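# Flip the long sand core end for end in its mould

## Task

Reverse the long sand core lying in the mould so that its rounded nose ends up in the semicircular notch and the core is fully settled into its seat, then open the gripper and release it.

## Robot and tools

ROBOT. Two arms, left_arm and right_arm, each ending in a two-finger parallel gripper. Every position and orientation is given in one shared scene frame: origin on the table top midway between the arms, +x out over the table, +z up, left_arm on the +y side (the names are not image sides). Arm bases: left_arm at (-0.044, +0.280, 0) m with quat_wxyz (+0.998, 0, 0, -0.062); right_arm at (-0.013, -0.261, 0) m with quat_wxyz (+0.995, 0, 0, -0.099). Gripper frame: fingers extend along its +z axis and close along its y axis. end_effector_position is the point between the finger pads, about 1 cm short of the fingertips. Joint ranges (rad), base to hand: waist -2.618 to 3.054, shoulder 0.000 to 3.142, elbow 0.000 to 3.142, wrist pitch -1.571 to 1.571, wrist yaw -1.571 to 1.571, wrist roll -2.094 to 2.094. A wrist camera sits on each hand.

THE ROW. Every motion command uses a row of 16 plain numbers covering both arms, even when only one moves: left_arm x, y, z, qw, qx, qy, qz, opening, then the same eight for right_arm. x, y, z are an absolute target for that gripper's end_effector_position in metres in the scene frame; qw..qz are an absolute target orientation (w first) in the same frame. Opening runs from -1 (closed) to +1 (fully open, 0.094 m). To leave an arm still, repeat its pose from the latest result exactly and its intended opening; to keep a hand's orientation fixed, send one constant quaternion rather than the slightly drifted reported one.

execute_actions(actions): a list of up to 15 actions; each action is a table of up to 15 rows, one row per 1/30 s control step; a short table repeats its final row to fill 15 steps. An empty list just returns state and images. A target farther than 0.6 m from the gripper's current position along any of its own axes gets the action rejected for both arms; a malformed action, or a first action failing that check, rejects the whole call.

move(target, speed, blocking): target is one 16-number row as above. Each hand travels a straight line to its pose; both finish together, lasting 0.5 to 10 s (cut off at 10 s). speed is the path's top speed in m/s, 0.002 to 0.5 (default 0.25); turning is capped at twice that in rad/s. Rotation takes the shorter direction. Paths ignore obstacles and the other arm; hands lag, wander, and can exceed speed near full reach. The opening is applied at the start. With blocking=false you get a result after 0.5 s while the arm keeps going; until a result shows it finished, further moves and action rows are refused, so use wait or stop. The extra move: line reports the ending (done, off_target, moving, held, fault) and limits: paced means the sent pose was clipped, held means a check blocked steps (the arm may then surge). Per-gripper distance to its pose is also given.

wait(seconds): 0 to 10; lets time run with commands held; returns early if a running move ends. stop(): brakes a running move (needs stopping room; fingers keep moving). zoom_image(camera, region): region [x0, y0, x1, y1] in pixels, at most 504 by 504, from cam_head_left, cam_head_right, cam_left_wrist or cam_right_wrist. read_manual(section) gives licence texts only. finished_scene(scene) ends the scene (integer) irreversibly once the last command has been held; the core must be seated and stay so.

CONTROL DETAILS. Each control step clips the commanded pose to within 70 mm and 16 degrees of the measured pose, then damped IK favours position over orientation. An arm continues at most to its last clipped pose after an action, so a distant goal needs further commands. Expect endings a centimetre or more off, usually low. Reported hand positions get less accurate at long reach. Hand target lines show where the controller is currently driving each hand. A pose unreachable line means the clearance check altered or blocked that arm's command.

RESULTS. The state line gives each gripper's position and quaternion, then joint positions (last value: finger opening in metres), joint torques (offset, noisy, nonzero in free air), grip_measured on the command scale (each gripper off by up to about 1 mm), and images in the order cam_head_left, cam_head_right, cam_left_wrist, cam_right_wrist (504x504 each). Camera calibration (K, distortion, T_world_to_cam) was supplied; actual cameras may be off by a couple of degrees and millimetres, and wrist camera poses follow the joints.

GRIPPING. Fingers go to the commanded opening except near the ends of the range. Command about 0.03 below grip_measured for a firm hold, less for a gentler one. Pad force tops out near 50 to 62 N, lower on thin parts, with a brief spike on first contact.

CAUTIONS. Never let the arms collide or press on each other. Do not drop, slam or shove the core hard, and keep everything on the table; slow moves make gentler contacts, and aiming far beyond a contact presses harder. Occasional disturbances may tug on a held part or nudge loose objects. A stalled arm keeps pushing until given a new command. Holding loads heats motors: a MOTOR HOT line appears at 75 °C, 90 °C halts that arm for 10 s, 100 °C makes it drop; these appear as OVER-TEMPERATURE FAULT lines. The sim runs while you compose replies, with the robot holding its last command.

Each tool is called after "Emit:" as name([rows], argument=value, ...), one row to a line, values as JSON.

## Session

Emit:
execute_actions(actions=[])

Scene clock: 0.00 s.
left_arm: end_effector_position=(+0.3305, +0.3431, +0.3633) grip_measured=+1.000 end_effector_quat_wxyz=(+0.750, +0.110, +0.649, +0.062) | right_arm: end_effector_position=(+0.1333, +0.2298, +0.3360) grip_measured=+1.000 end_effector_quat_wxyz=(+0.720, -0.413, +0.507, +0.233)
Joint positions: left_arm=[0.493 1.068 0.746 0.469 0.451 0.185 0.094] | right_arm=[ 1.622  1.643  1.067  0.738  0.421 -0.437  0.094]
Joint velocities: left_arm=[ 0.007 -0.012  0.007 -0.066  0.007 -0.022  0.   ] | right_arm=[-0.012 -0.002 -0.007  0.051 -0.022 -0.095  0.   ]
Joint torques (N m, as the arm reports them, + toward a larger angle): no reading
Motor temperatures (°C, as the motors report them): left_arm=[21 23 23 23 24 23] | right_arm=[22 21 22 21 25 23]
Hand target (left_arm): +0.329, +0.342, +0.371; +0.755, +0.111, +0.643, +0.065
Hand target (right_arm): +0.133, +0.227, +0.350; +0.728, -0.401, +0.501, +0.242

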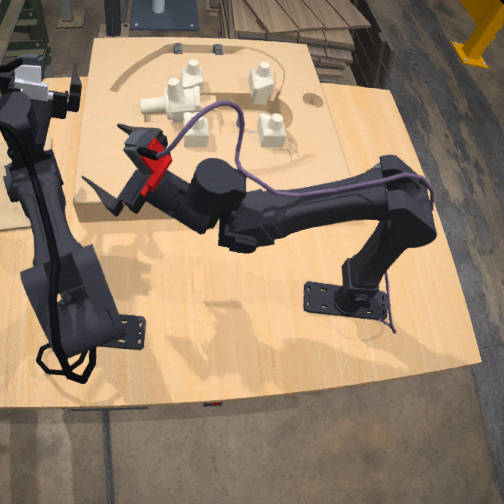

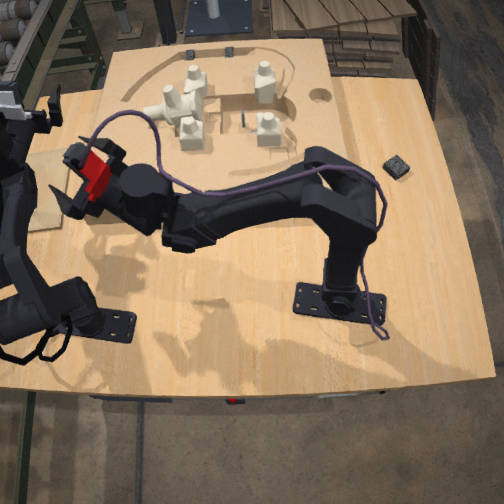

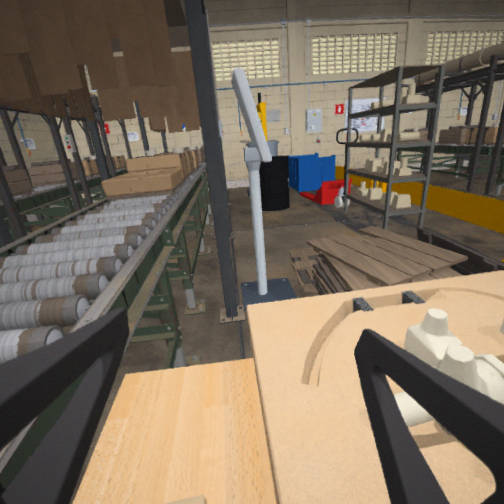

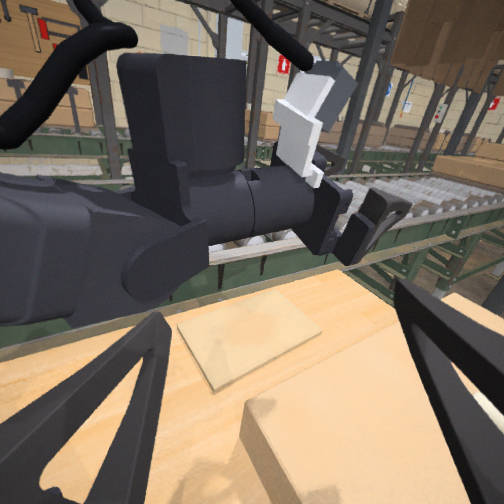

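Emit:
zoom_image(camera="cam_head_right", region=[100, 30, 350, 200])

Emit:
zoom_image(camera="cam_head_left", region=[90, 30, 340, 200])

Region (100, 30, 350, 200) of cam_head_right's 504x504 image, scaled by 2.016, with more detail than that image has; it fills the top 343 rows of this view, and the rest is white.

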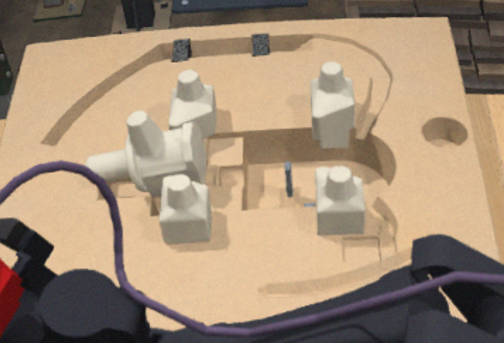

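Region (90, 30, 340, 200) of cam_head_left's 504x504 image, scaled by 2.016, with more detail than that image has; it fills the top 343 rows of this view, and the rest is white.

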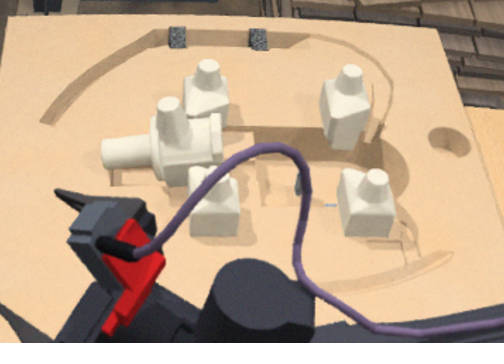

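Emit:
move(target=[0.40, 0.12, 0.33, 0.259, 0, 0.966, 0, 1, 0.25, -0.28, 0.30, 0.1, 0, 0.995, 0, 1])

Scene clock: 5.27 s.
left_arm: end_effector_position=(+0.4012, +0.1241, +0.3223) grip_measured=+1.000 end_effector_quat_wxyz=(+0.302, +0.004, +0.953, -0.028) | right_arm: end_effector_position=(+0.2489, -0.2800, +0.2952) grip_measured=+1.000 end_effector_quat_wxyz=(+0.197, +0.006, +0.980, +0.008)
Joint positions: left_arm=[-0.281  2.139  2.721 -1.559 -0.175 -0.341  0.094] | right_arm=[ 0.085  1.353  1.74  -1.565 -0.057 -0.09   0.094]
Joint velocities: left_arm=[-0.002 -0.007 -0.012  0.022 -0.051 -0.051  0.   ] | right_arm=[-0.012 -0.017 -0.002  0.022 -0.037  0.007  0.   ]
Joint torques (N m, as the arm reports them, + toward a larger angle): left_arm=[-0.54 -8.16  7.69  1.17 -0.08 -0.07] | right_arm=[-0.45 -3.51  8.45  1.2   0.05 -0.09]
Motor temperatures (°C, as the motors report them): left_arm=[21 23 24 24 24 23] | right_arm=[22 22 23 22 25 23]
Hand target (left_arm): +0.400, +0.121, +0.328; +0.308, +0.004, +0.951, -0.034
Hand target (right_arm): +0.250, -0.283, +0.303; +0.208, +0.004, +0.978, +0.002
Off the commanded pose (left_arm): 0.009 m, 6 deg.
Off the commanded pose (right_arm): 0.005 m, 11 deg.
joint sent to its limit (left arm) — the command would take joint 4 (wrist pitch) past its lower limit, so that joint was sent only as far as its limit.
joint sent to its limit (right arm) — the command would take joint 4 (wrist pitch) past its lower limit, so that joint was sent only as far as its limit.
move: off_target (left_arm, right_arm)
camera_calibration (this result's frames):
cam_left_wrist: T_world_to_cam=[[0.0724283, -0.983792, 0.164034, 0.0355705], [-0.989066, -0.0920303, -0.115235, 0.483901], [0.128463, -0.153894, -0.979701, 0.384499], [0, 0, 0, 1]] pos_world=[0.42664, 0.1387, 0.426622]
cam_right_wrist: T_world_to_cam=[[-0.229181, -0.960733, -0.156425, -0.157924], [-0.946136, 0.182112, 0.267697, 0.234862], [-0.228698, 0.209351, -0.95072, 0.49593], [0, 0, 0, 1]] pos_world=[0.299437, -0.298318, 0.383915]

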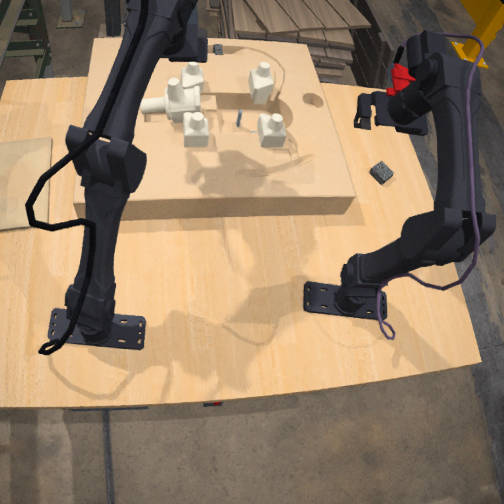

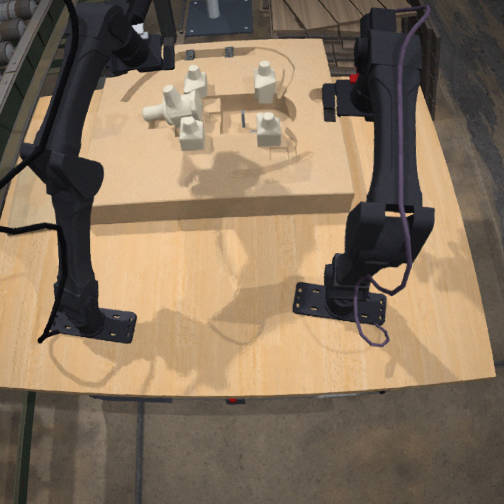

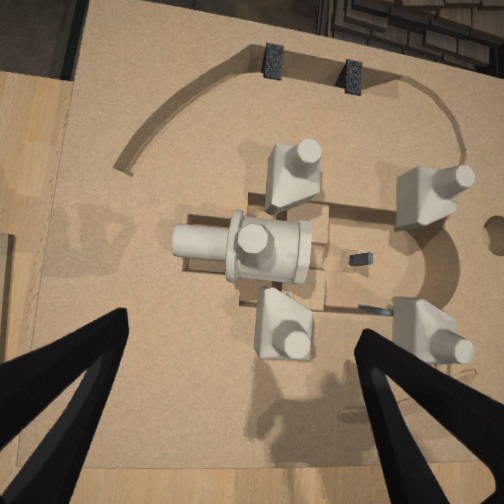

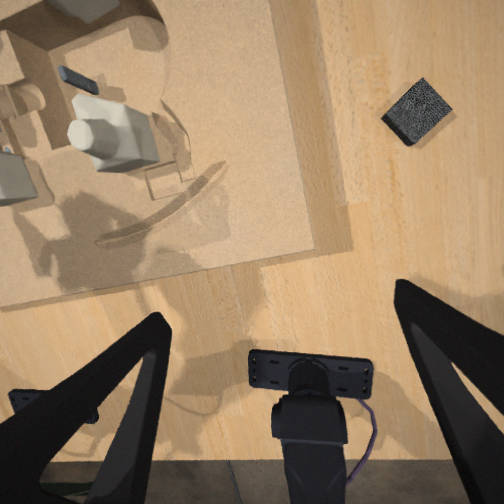

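Emit:
zoom_image(camera="cam_left_wrist", region=[130, 130, 480, 380])

Emit:
zoom_image(camera="cam_right_wrist", region=[0, 0, 200, 200])

Region (130, 130, 480, 380) of cam_left_wrist's 504x504 image, scaled by 1.440, with more detail than that image has; it fills the top 360 rows of this view, and the rest is white.

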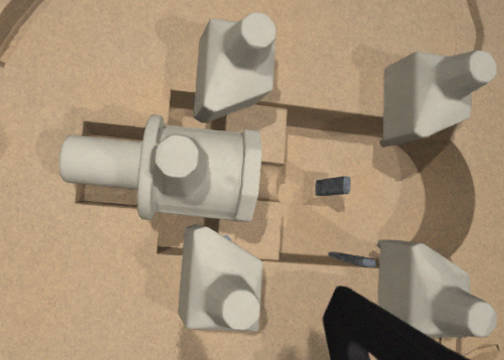

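Region (0, 0, 200, 200) of cam_right_wrist's 504x504 image, scaled by 2.520, with more detail than that image has.

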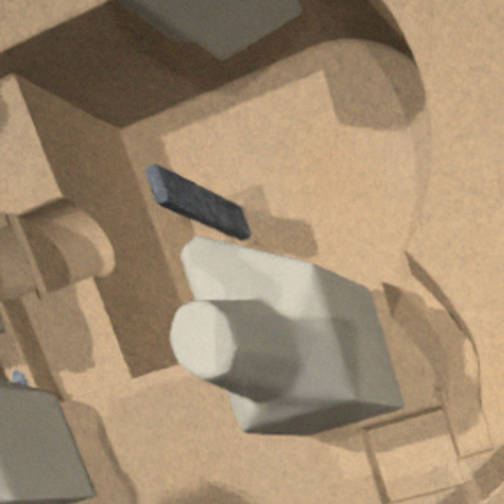

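Emit:
move(target=[0.455, 0.10, 0.20, 0.2549, 0.1677, 0.9512, -0.0449, 1, 0.25, -0.28, 0.30, 0.197, 0.006, 0.980, 0.008, 1], speed=0.2)

Scene clock: 10.77 s.
left_arm: end_effector_position=(+0.4552, +0.0970, +0.2026) grip_measured=+1.000 end_effector_quat_wxyz=(+0.254, +0.167, +0.952, -0.043) | right_arm: end_effector_position=(+0.2489, -0.2800, +0.2952) grip_measured=+1.000 end_effector_quat_wxyz=(+0.197, +0.005, +0.980, +0.007)
Joint positions: left_arm=[-0.231  2.176  2.268 -1.142 -0.006 -0.006  0.094] | right_arm=[ 0.085  1.353  1.74  -1.565 -0.057 -0.093  0.094]
Joint velocities: left_arm=[-0.012  0.002 -0.007  0.022 -0.022  0.007  0.   ] | right_arm=[-0.027 -0.012 -0.002 -0.037 -0.051  0.037  0.   ]
Joint torques (N m, as the arm reports them, + toward a larger angle): left_arm=[  0.76 -10.24   5.48   1.27   0.07   0.04] | right_arm=[ 0.01 -3.49  7.77  1.19  0.    0.08]
Motor temperatures (°C, as the motors report them): left_arm=[21 24 24 24 24 23] | right_arm=[22 22 24 23 25 23]
Hand target (left_arm): +0.457, +0.099, +0.201; +0.256, +0.168, +0.951, -0.045
Hand target (right_arm): +0.250, -0.280, +0.300; +0.202, +0.006, +0.979, +0.007
Off the commanded pose (left_arm): 0.004 m, 0 deg.
Off the commanded pose (right_arm): 0.005 m, 0 deg.
joint sent to its limit (right arm) — the command would take joint 4 (wrist pitch) past its lower limit, so that joint was sent only as far as its limit.
move: done
camera_calibration (this result's frames):
cam_left_wrist: T_world_to_cam=[[-0.235051, -0.966643, 0.101748, 0.175579], [-0.971974, 0.233296, -0.0289886, 0.464181], [0.00428431, -0.10571, -0.994388, 0.311029], [0, 0, 0, 1]] pos_world=[0.491109, 0.0943088, 0.304874]
cam_right_wrist: T_world_to_cam=[[-0.226808, -0.961455, -0.155442, -0.159007], [-0.946591, 0.180058, 0.267478, 0.234465], [-0.22918, 0.207806, -0.950943, 0.495683], [0, 0, 0, 1]] pos_world=[0.299479, -0.298101, 0.383936]

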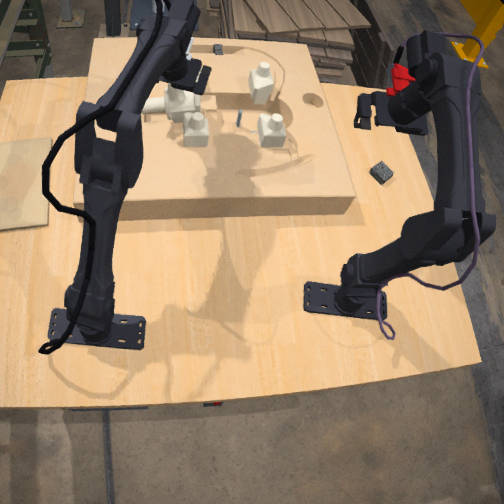

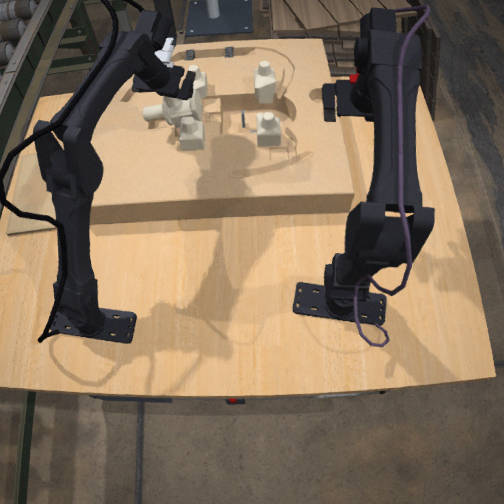

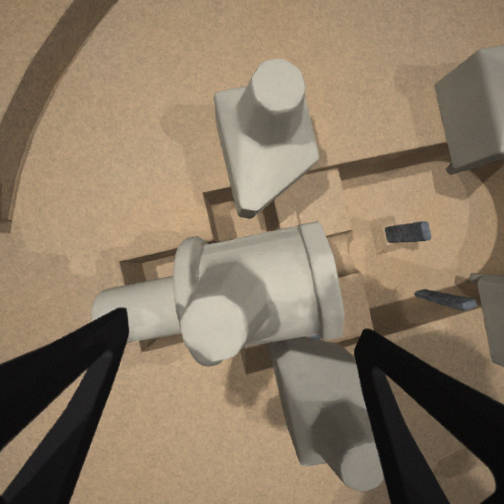

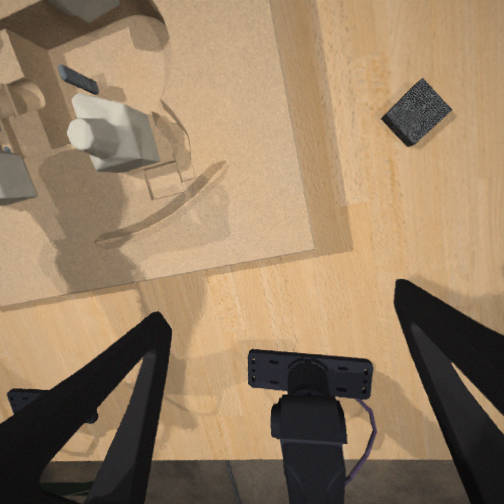

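Emit:
move(target=[0.462, 0.105, 0.203, 0.2961, 0.1656, 0.9392, -0.0522, 0.3, 0.25, -0.28, 0.30, 0.197, 0.006, 0.980, 0.008, 1], speed=0.05)

Scene clock: 14.10 s.
left_arm: end_effector_position=(+0.4631, +0.1016, +0.1892) grip_measured=+0.302 end_effector_quat_wxyz=(+0.280, +0.167, +0.944, -0.048) | right_arm: end_effector_position=(+0.2489, -0.2800, +0.2952) grip_measured=+1.000 end_effector_quat_wxyz=(+0.197, +0.005, +0.980, +0.007)
Joint positions: left_arm=[-0.216  2.112  2.082 -0.965  0.002  0.01   0.061] | right_arm=[ 0.085  1.353  1.74  -1.565 -0.057 -0.093  0.094]
Joint velocities: left_arm=[ 0.002 -0.007  0.007 -0.007  0.066 -0.022  0.   ] | right_arm=[ 0.007  0.027 -0.022 -0.051  0.007 -0.081  0.   ]
Joint torques (N m, as the arm reports them, + toward a larger angle): left_arm=[  0.68 -11.82   5.45   1.33   0.03   0.04] | right_arm=[-0.06 -3.39  7.58  1.21 -0.01  0.08]
Motor temperatures (°C, as the motors report them): left_arm=[21 24 24 24 24 23] | right_arm=[22 22 24 23 25 23]
Hand target (left_arm): +0.462, +0.105, +0.203; +0.296, +0.166, +0.939, -0.051
Hand target (right_arm): +0.250, -0.280, +0.300; +0.202, +0.006, +0.979, +0.007
Off the commanded pose (left_arm): 0.014 m, 2 deg.
Off the commanded pose (right_arm): 0.005 m, 0 deg.
joint sent to its limit (right arm) — the command would take joint 4 (wrist pitch) past its lower limit, so that joint was sent only as far as its limit.
move: off_target (left_arm)
camera_calibration (this result's frames):
cam_left_wrist: T_world_to_cam=[[-0.242139, -0.964449, 0.105866, 0.185528], [-0.968609, 0.233961, -0.0840202, 0.479188], [0.0562645, -0.122888, -0.990824, 0.275096], [0, 0, 0, 1]] pos_world=[0.493591, 0.100627, 0.293192]
cam_right_wrist: T_world_to_cam=[[-0.226808, -0.961455, -0.155442, -0.159007], [-0.946591, 0.180058, 0.267478, 0.234465], [-0.22918, 0.207806, -0.950943, 0.495683], [0, 0, 0, 1]] pos_world=[0.299479, -0.298101, 0.383936]

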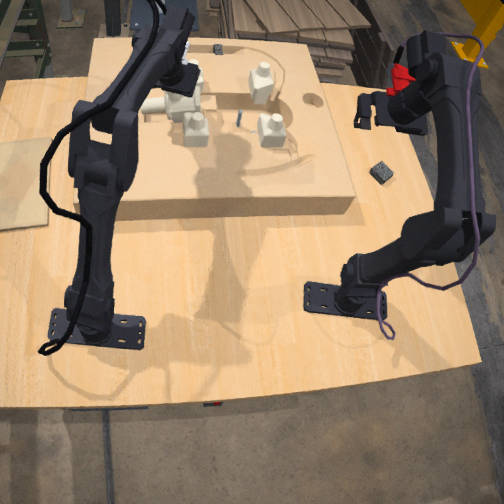

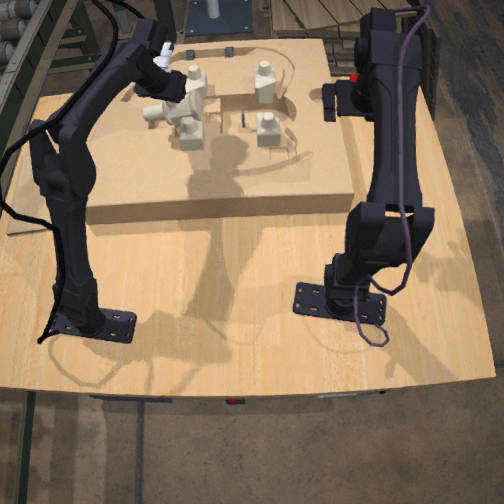

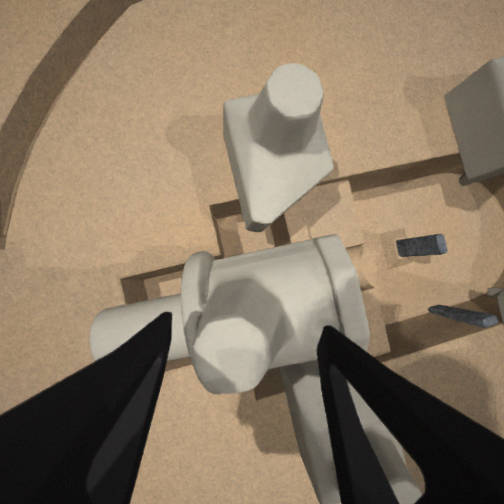

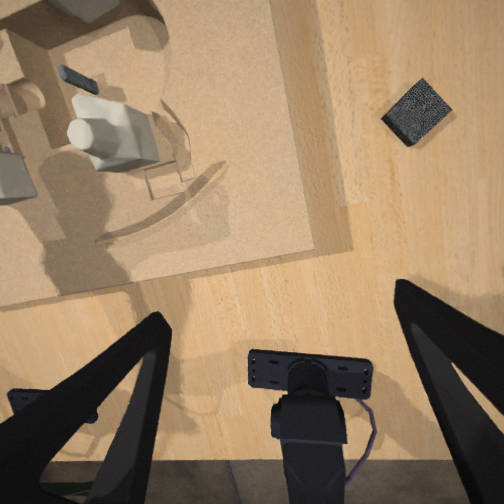

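Emit:
move(target=[0.465, 0.108, 0.196, 0.2961, 0.1656, 0.9392, -0.0522, 0.3, 0.25, -0.28, 0.30, 0.197, 0.006, 0.980, 0.008, 1], speed=0.03)

Scene clock: 15.60 s.
left_arm: end_effector_position=(+0.4657, +0.1053, +0.1817) grip_measured=+0.302 end_effector_quat_wxyz=(+0.280, +0.166, +0.944, -0.048) | right_arm: end_effector_position=(+0.2489, -0.2800, +0.2952) grip_measured=+1.000 end_effector_quat_wxyz=(+0.197, +0.005, +0.980, +0.007)
Joint positions: left_arm=[-0.206  2.112  2.052 -0.936  0.007  0.016  0.061] | right_arm=[ 0.085  1.353  1.74  -1.565 -0.057 -0.093  0.094]
Joint velocities: left_arm=[ 0.017 -0.007 -0.002  0.007  0.022  0.007  0.001] | right_arm=[ 0.017 -0.002 -0.012  0.022  0.066  0.081  0.   ]
Joint torques (N m, as the arm reports them, + toward a larger angle): left_arm=[  0.67 -11.92   5.54   1.32   0.07   0.04] | right_arm=[-0.08 -3.36  7.6   1.23 -0.05  0.07]
Motor temperatures (°C, as the motors report them): left_arm=[21 25 24 24 24 23] | right_arm=[22 22 24 23 25 23]
Hand target (left_arm): +0.465, +0.108, +0.196; +0.296, +0.166, +0.939, -0.052
Hand target (right_arm): +0.250, -0.280, +0.300; +0.202, +0.006, +0.979, +0.007
Off the commanded pose (left_arm): 0.015 m, 2 deg.
Off the commanded pose (right_arm): 0.005 m, 0 deg.
joint sent to its limit (right arm) — the command would take joint 4 (wrist pitch) past its lower limit, so that joint was sent only as far as its limit.
move: off_target (left_arm)
camera_calibration (this result's frames):
cam_left_wrist: T_world_to_cam=[[-0.240163, -0.964827, 0.106912, 0.189495], [-0.969169, 0.232068, -0.0828003, 0.480425], [0.0550771, -0.123501, -0.990815, 0.268583], [0, 0, 0, 1]] pos_world=[0.49633, 0.104509, 0.285636]
cam_right_wrist: T_world_to_cam=[[-0.226808, -0.961455, -0.155442, -0.159007], [-0.946591, 0.180058, 0.267478, 0.234465], [-0.22918, 0.207806, -0.950943, 0.495683], [0, 0, 0, 1]] pos_world=[0.299479, -0.298101, 0.383936]

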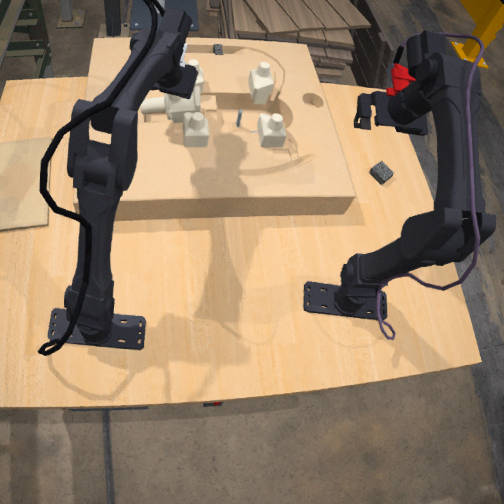

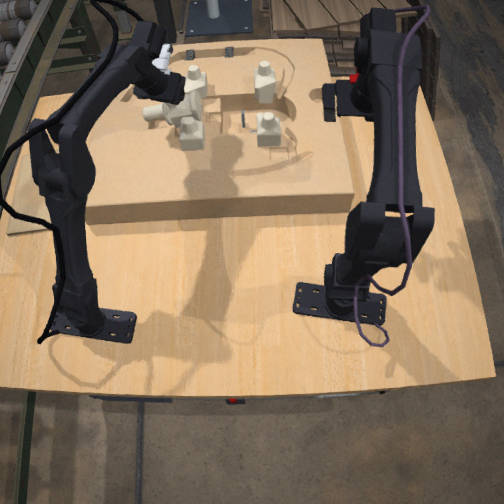

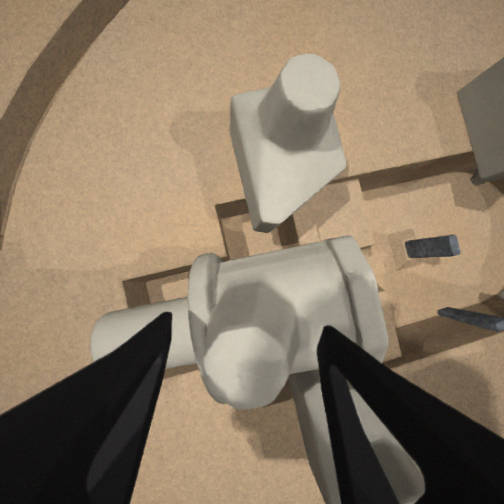

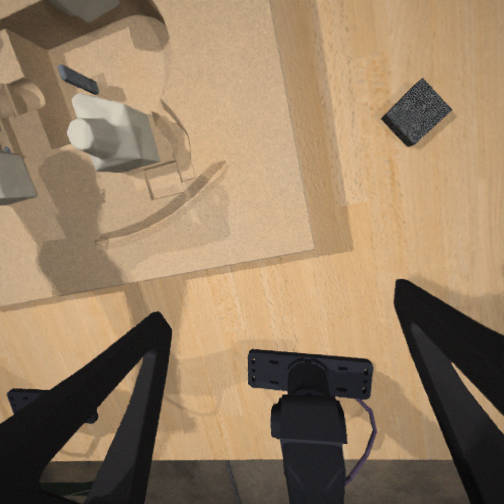

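Emit:
move(target=[0.465, 0.108, 0.196, 0.2961, 0.1656, 0.9392, -0.0522, -0.45, 0.25, -0.28, 0.30, 0.197, 0.006, 0.980, 0.008, 1], speed=0.03)

Scene clock: 16.67 s.
left_arm: end_effector_position=(+0.4653, +0.1038, +0.1818) grip_measured=-0.207 end_effector_quat_wxyz=(+0.279, +0.165, +0.945, -0.053) | right_arm: end_effector_position=(+0.2489, -0.2800, +0.2952) grip_measured=+1.000 end_effector_quat_wxyz=(+0.197, +0.005, +0.980, +0.007)
Joint positions: left_arm=[-0.205  2.112  2.052 -0.935  0.017  0.011  0.037] | right_arm=[ 0.085  1.353  1.74  -1.565 -0.057 -0.093  0.094]
Joint velocities: left_arm=[-0.027 -0.007  0.002  0.007  0.066 -0.022 -0.001] | right_arm=[ 0.017 -0.002  0.017 -0.037  0.022  0.037  0.   ]
Joint torques (N m, as the arm reports them, + toward a larger angle): left_arm=[  0.62 -12.     5.4    1.34  -0.04   0.12] | right_arm=[-0.04 -3.47  7.74  1.22 -0.02  0.06]
Motor temperatures (°C, as the motors report them): left_arm=[21 25 24 24 24 23] | right_arm=[22 22 24 23 25 23]
Hand target (left_arm): +0.465, +0.108, +0.196; +0.296, +0.166, +0.939, -0.052
Hand target (right_arm): +0.250, -0.280, +0.300; +0.202, +0.006, +0.979, +0.007
Off the commanded pose (left_arm): 0.015 m, 2 deg.
Off the commanded pose (right_arm): 0.005 m, 0 deg.
joint sent to its limit (right arm) — the command would take joint 4 (wrist pitch) past its lower limit, so that joint was sent only as far as its limit.
move: off_target (left_arm)
camera_calibration (this result's frames):
cam_left_wrist: T_world_to_cam=[[-0.240664, -0.963423, 0.117881, 0.186015], [-0.969209, 0.232019, -0.0824653, 0.480398], [0.0520982, -0.134098, -0.989598, 0.2708], [0, 0, 0, 1]] pos_world=[0.496265, 0.104064, 0.285672]
cam_right_wrist: T_world_to_cam=[[-0.226808, -0.961455, -0.155442, -0.159007], [-0.946591, 0.180058, 0.267478, 0.234465], [-0.22918, 0.207806, -0.950943, 0.495683], [0, 0, 0, 1]] pos_world=[0.299479, -0.298101, 0.383936]

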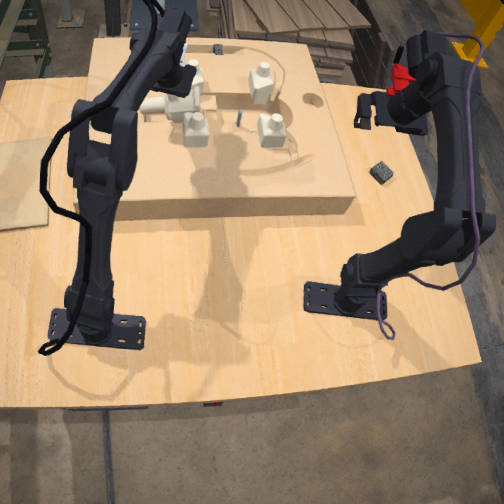

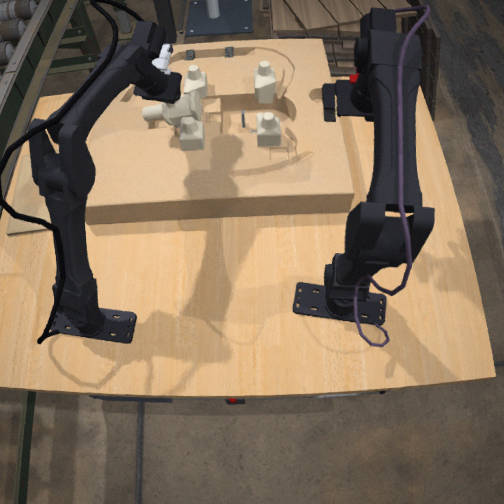

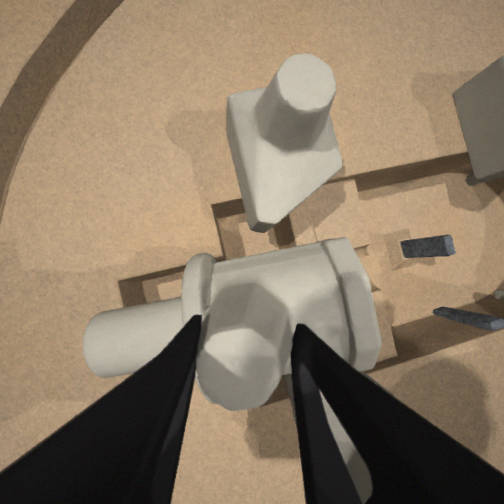

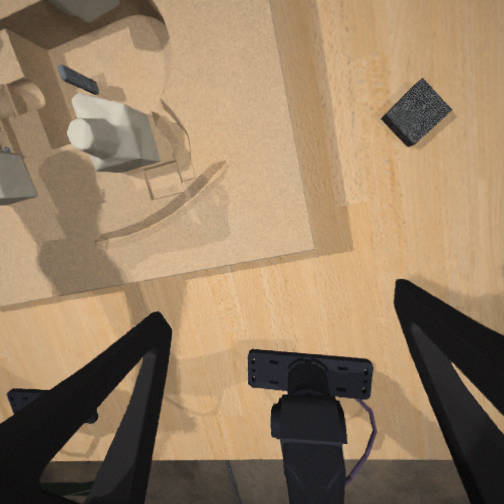

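Emit:
move(target=[0.464, 0.109, 0.204, 0.2961, 0.1656, 0.9392, -0.0522, 0.1, 0.25, -0.28, 0.30, 0.197, 0.006, 0.980, 0.008, 1], speed=0.02)

Scene clock: 18.27 s.
left_arm: end_effector_position=(+0.4640, +0.1042, +0.1809) grip_measured=+0.098 end_effector_quat_wxyz=(+0.276, +0.168, +0.945, -0.052) | right_arm: end_effector_position=(+0.2489, -0.2800, +0.2952) grip_measured=+1.000 end_effector_quat_wxyz=(+0.197, +0.005, +0.980, +0.007)
Joint positions: left_arm=[-0.205  2.112  2.052 -0.942  0.018  0.017  0.052] | right_arm=[ 0.085  1.353  1.74  -1.565 -0.057 -0.093  0.094]
Joint velocities: left_arm=[-0.002 -0.012  0.007  0.022 -0.007 -0.022 -0.   ] | right_arm=[-0.012 -0.012  0.002 -0.022 -0.066  0.007  0.   ]
Joint torques (N m, as the arm reports them, + toward a larger angle): left_arm=[  0.71 -12.01   8.08   1.1   -0.04   0.04] | right_arm=[-0.02 -3.26  7.61  1.23  0.01  0.04]
Motor temperatures (°C, as the motors report them): left_arm=[21 25 24 24 24 23] | right_arm=[22 22 24 23 25 23]
Hand target (left_arm): +0.463, +0.109, +0.204; +0.296, +0.166, +0.939, -0.052
Hand target (right_arm): +0.250, -0.280, +0.300; +0.202, +0.006, +0.979, +0.007
Off the commanded pose (left_arm): 0.024 m, 2 deg.
Off the commanded pose (right_arm): 0.005 m, 0 deg.
joint sent to its limit (right arm) — the command would take joint 4 (wrist pitch) past its lower limit, so that joint was sent only as far as its limit.
move: off_target (left_arm)
camera_calibration (this result's frames):
cam_left_wrist: T_world_to_cam=[[-0.245172, -0.962709, 0.114377, 0.188828], [-0.968387, 0.237586, -0.076025, 0.476764], [0.0460156, -0.1294, -0.990524, 0.272512], [0, 0, 0, 1]] pos_world=[0.495448, 0.103777, 0.284579]
cam_right_wrist: T_world_to_cam=[[-0.226808, -0.961455, -0.155442, -0.159007], [-0.946591, 0.180058, 0.267478, 0.234465], [-0.22918, 0.207806, -0.950943, 0.495683], [0, 0, 0, 1]] pos_world=[0.299479, -0.298101, 0.383936]

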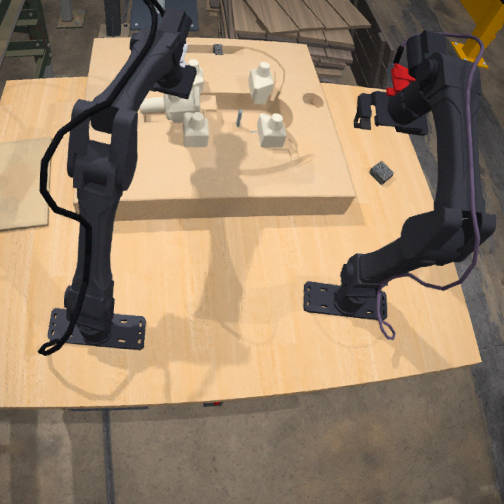

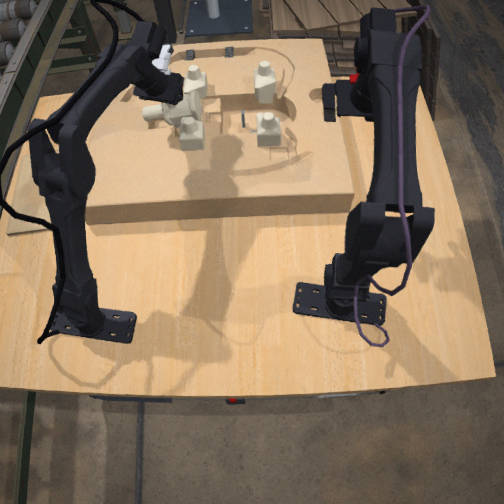

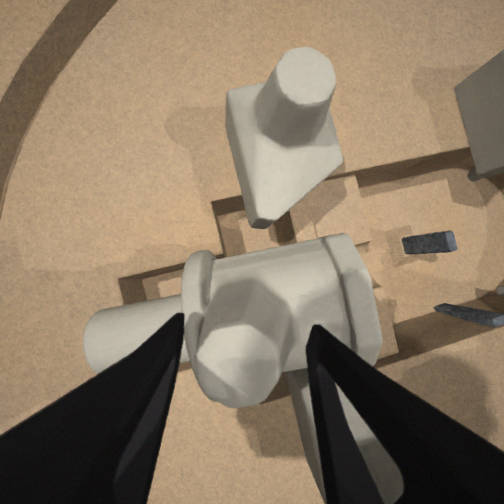

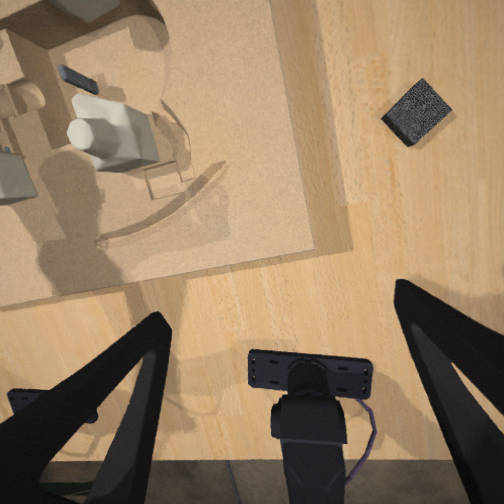

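Emit:
move(target=[0.464, 0.111, 0.212, 0.2961, 0.1656, 0.9392, -0.0522, 0.1, 0.25, -0.28, 0.30, 0.197, 0.006, 0.980, 0.008, 1], speed=0.02)

Scene clock: 20.37 s.
left_arm: end_effector_position=(+0.4612, +0.1073, +0.1843) grip_measured=+0.098 end_effector_quat_wxyz=(+0.270, +0.168, +0.947, -0.050) | right_arm: end_effector_position=(+0.2489, -0.2800, +0.2952) grip_measured=+1.000 end_effector_quat_wxyz=(+0.197, +0.005, +0.980, +0.007)
Joint positions: left_arm=[-0.202  2.112  2.073 -0.975  0.018  0.021  0.052] | right_arm=[ 0.085  1.353  1.74  -1.565 -0.057 -0.093  0.094]
Joint velocities: left_arm=[-0.002 -0.002 -0.012 -0.007  0.022 -0.007  0.001] | right_arm=[-0.017  0.002  0.002 -0.007 -0.051  0.007  0.   ]
Joint torques (N m, as the arm reports them, + toward a larger angle): left_arm=[  0.77 -11.65   9.63   1.15   0.01   0.  ] | right_arm=[ 0.12 -3.25  7.59  1.19 -0.01  0.1 ]
Motor temperatures (°C, as the motors report them): left_arm=[21 26 24 24 24 23] | right_arm=[22 22 24 23 25 23]
Hand target (left_arm): +0.463, +0.111, +0.212; +0.296, +0.166, +0.939, -0.052
Hand target (right_arm): +0.250, -0.280, +0.300; +0.202, +0.006, +0.979, +0.007
Off the commanded pose (left_arm): 0.028 m, 3 deg.
Off the commanded pose (right_arm): 0.005 m, 0 deg.
joint sent to its limit (right arm) — the command would take joint 4 (wrist pitch) past its lower limit, so that joint was sent only as far as its limit.
move: off_target (left_arm)
camera_calibration (this result's frames):
cam_left_wrist: T_world_to_cam=[[-0.24334, -0.963524, 0.111384, 0.190534], [-0.96931, 0.237431, -0.0637565, 0.47178], [0.034985, -0.12348, -0.99173, 0.281117], [0, 0, 0, 1]] pos_world=[0.493831, 0.106281, 0.287649]
cam_right_wrist: T_world_to_cam=[[-0.226808, -0.961455, -0.155442, -0.159007], [-0.946591, 0.180058, 0.267478, 0.234465], [-0.22918, 0.207806, -0.950943, 0.495683], [0, 0, 0, 1]] pos_world=[0.299479, -0.298101, 0.383936]

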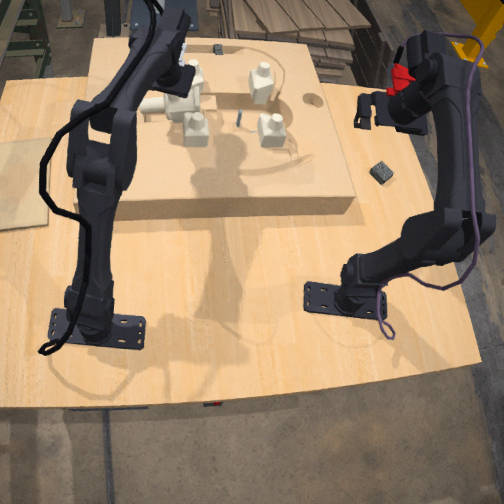

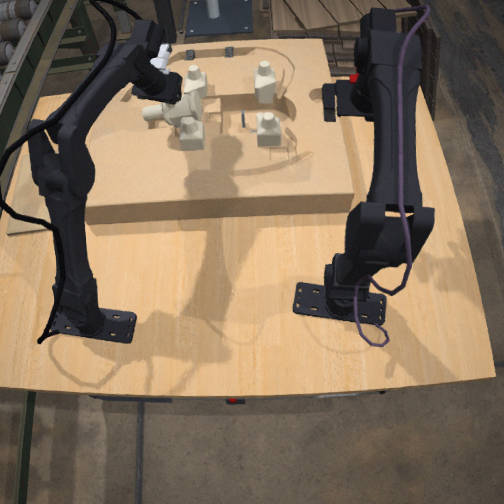

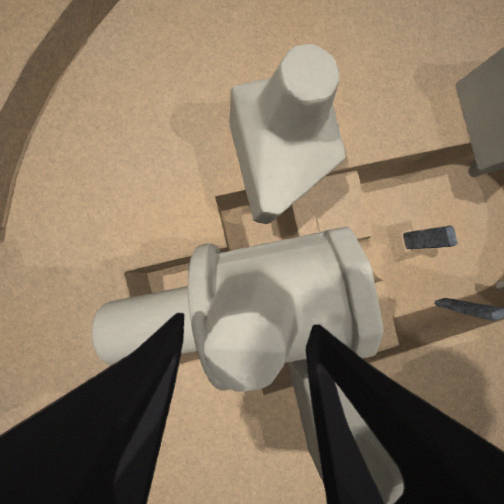

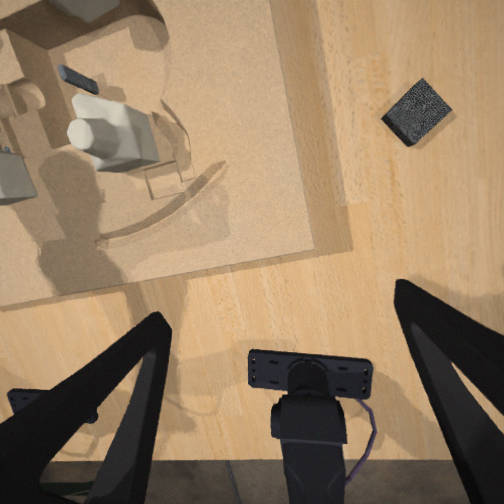

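Emit:
move(target=[0.468, 0.110, 0.217, 0.2961, 0.1656, 0.9392, -0.0522, 0.1, 0.25, -0.28, 0.30, 0.197, 0.006, 0.980, 0.008, 1], speed=0.02)

Scene clock: 22.43 s.
left_arm: end_effector_position=(+0.4636, +0.1065, +0.2055) grip_measured=+0.098 end_effector_quat_wxyz=(+0.285, +0.168, +0.942, -0.052) | right_arm: end_effector_position=(+0.2489, -0.2800, +0.2952) grip_measured=+1.000 end_effector_quat_wxyz=(+0.197, +0.005, +0.980, +0.007)
Joint positions: left_arm=[-0.202  2.112  2.142 -1.013  0.018  0.022  0.052] | right_arm=[ 0.085  1.353  1.74  -1.565 -0.057 -0.093  0.094]
Joint velocities: left_arm=[-0.007 -0.017 -0.007 -0.037 -0.037  0.022 -0.   ] | right_arm=[-0.002 -0.012 -0.007 -0.007  0.022 -0.007  0.   ]
Joint torques (N m, as the arm reports them, + toward a larger angle): left_arm=[ 0.82 -9.77  9.55  1.16  0.01  0.04] | right_arm=[-0.02 -3.55  7.56  1.19  0.01  0.05]
Motor temperatures (°C, as the motors report them): left_arm=[21 26 25 24 24 23] | right_arm=[22 22 24 23 25 23]
Hand target (left_arm): +0.467, +0.110, +0.217; +0.297, +0.166, +0.939, -0.052
Hand target (right_arm): +0.250, -0.280, +0.300; +0.202, +0.006, +0.979, +0.007
Off the commanded pose (left_arm): 0.013 m, 1 deg.
Off the commanded pose (right_arm): 0.005 m, 0 deg.
joint sent to its limit (right arm) — the command would take joint 4 (wrist pitch) past its lower limit, so that joint was sent only as far as its limit.
move: off_target (left_arm)
camera_calibration (this result's frames):
cam_left_wrist: T_world_to_cam=[[-0.24766, -0.962218, 0.113142, 0.189479], [-0.966678, 0.237604, -0.095277, 0.480908], [0.0647942, -0.132968, -0.989, 0.288575], [0, 0, 0, 1]] pos_world=[0.493111, 0.106426, 0.309783]
cam_right_wrist: T_world_to_cam=[[-0.226808, -0.961455, -0.155442, -0.159007], [-0.946591, 0.180058, 0.267478, 0.234465], [-0.22918, 0.207806, -0.950943, 0.495683], [0, 0, 0, 1]] pos_world=[0.299479, -0.298101, 0.383936]

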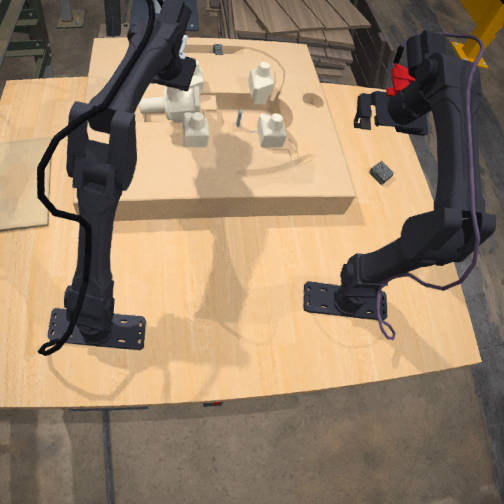

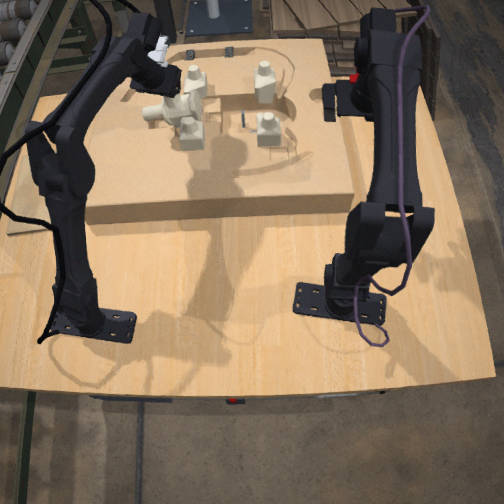

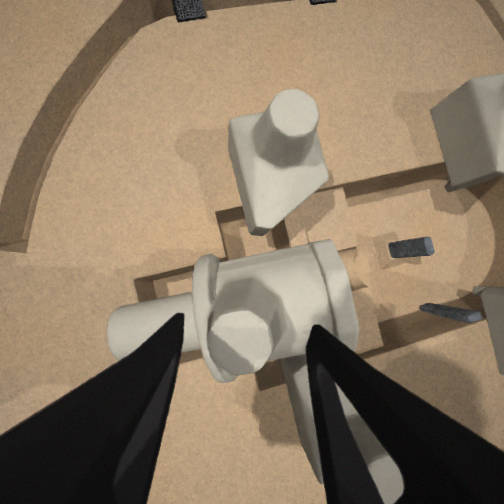

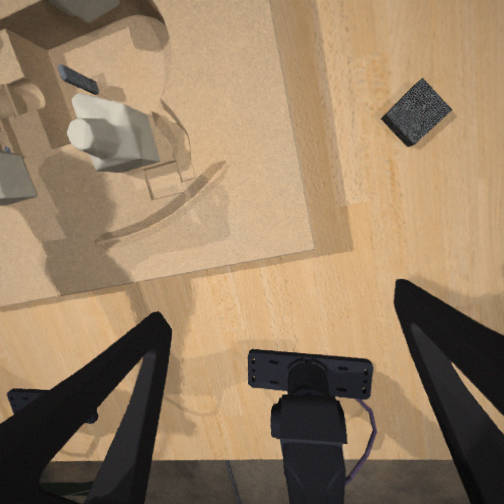

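Emit:
move(target=[0.465, 0.109, 0.203, 0.2961, 0.1656, 0.9392, -0.0522, 0.1, 0.25, -0.28, 0.30, 0.197, 0.006, 0.980, 0.008, 1], speed=0.02)

Scene clock: 23.63 s.
left_arm: end_effector_position=(+0.4650, +0.1060, +0.1922) grip_measured=+0.098 end_effector_quat_wxyz=(+0.282, +0.168, +0.943, -0.052) | right_arm: end_effector_position=(+0.2489, -0.2800, +0.2952) grip_measured=+1.000 end_effector_quat_wxyz=(+0.197, +0.005, +0.980, +0.007)
Joint positions: left_arm=[-0.202  2.112  2.092 -0.97   0.018  0.022  0.052] | right_arm=[ 0.085  1.353  1.74  -1.565 -0.057 -0.093  0.094]
Joint velocities: left_arm=[-0.007  0.007 -0.012  0.007 -0.007  0.066  0.   ] | right_arm=[ 0.017  0.012 -0.022 -0.066 -0.051  0.037  0.   ]
Joint torques (N m, as the arm reports them, + toward a larger angle): left_arm=[  0.43 -11.51   5.41   1.32  -0.04   0.01] | right_arm=[ 0.12 -3.33  7.56  1.2  -0.03  0.02]
Motor temperatures (°C, as the motors report them): left_arm=[21 26 25 24 24 23] | right_arm=[22 22 24 23 25 23]
Hand target (left_arm): +0.465, +0.109, +0.203; +0.296, +0.166, +0.939, -0.052
Hand target (right_arm): +0.250, -0.280, +0.300; +0.202, +0.006, +0.979, +0.007
Off the commanded pose (left_arm): 0.011 m, 2 deg.
Off the commanded pose (right_arm): 0.005 m, 0 deg.
joint sent to its limit (right arm) — the command would take joint 4 (wrist pitch) past its lower limit, so that joint was sent only as far as its limit.
move: off_target (left_arm)
camera_calibration (this result's frames):
cam_left_wrist: T_world_to_cam=[[-0.246844, -0.962493, 0.112585, 0.19063], [-0.96734, 0.237827, -0.0877063, 0.479938], [0.057641, -0.130557, -0.989764, 0.278514], [0, 0, 0, 1]] pos_world=[0.495265, 0.1057, 0.296294]
cam_right_wrist: T_world_to_cam=[[-0.226808, -0.961455, -0.155442, -0.159007], [-0.946591, 0.180058, 0.267478, 0.234465], [-0.22918, 0.207806, -0.950943, 0.495683], [0, 0, 0, 1]] pos_world=[0.299479, -0.298101, 0.383936]

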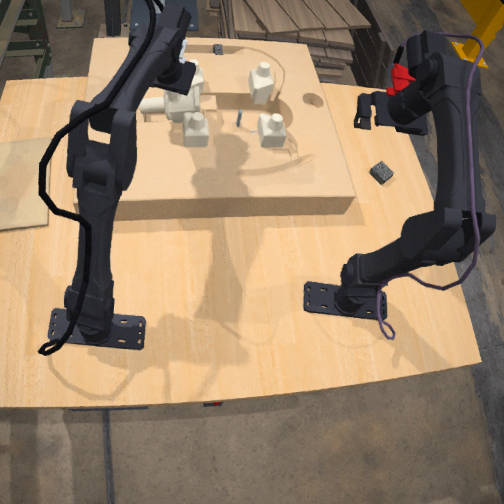

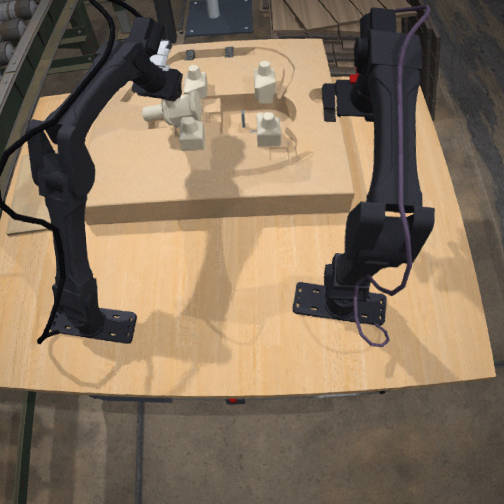

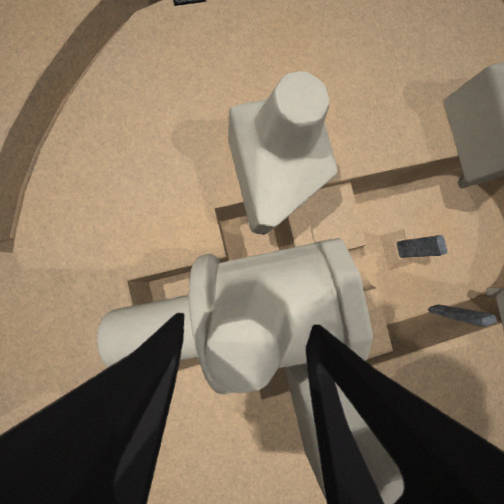

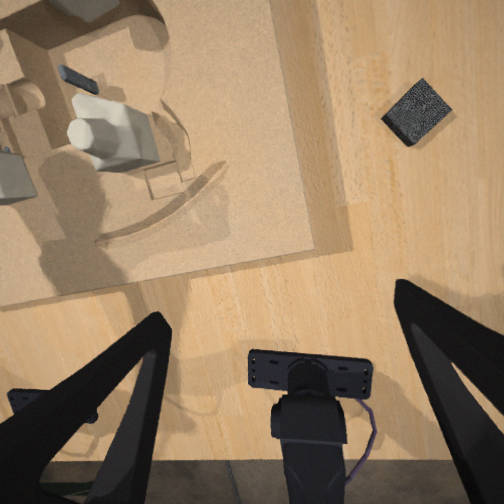

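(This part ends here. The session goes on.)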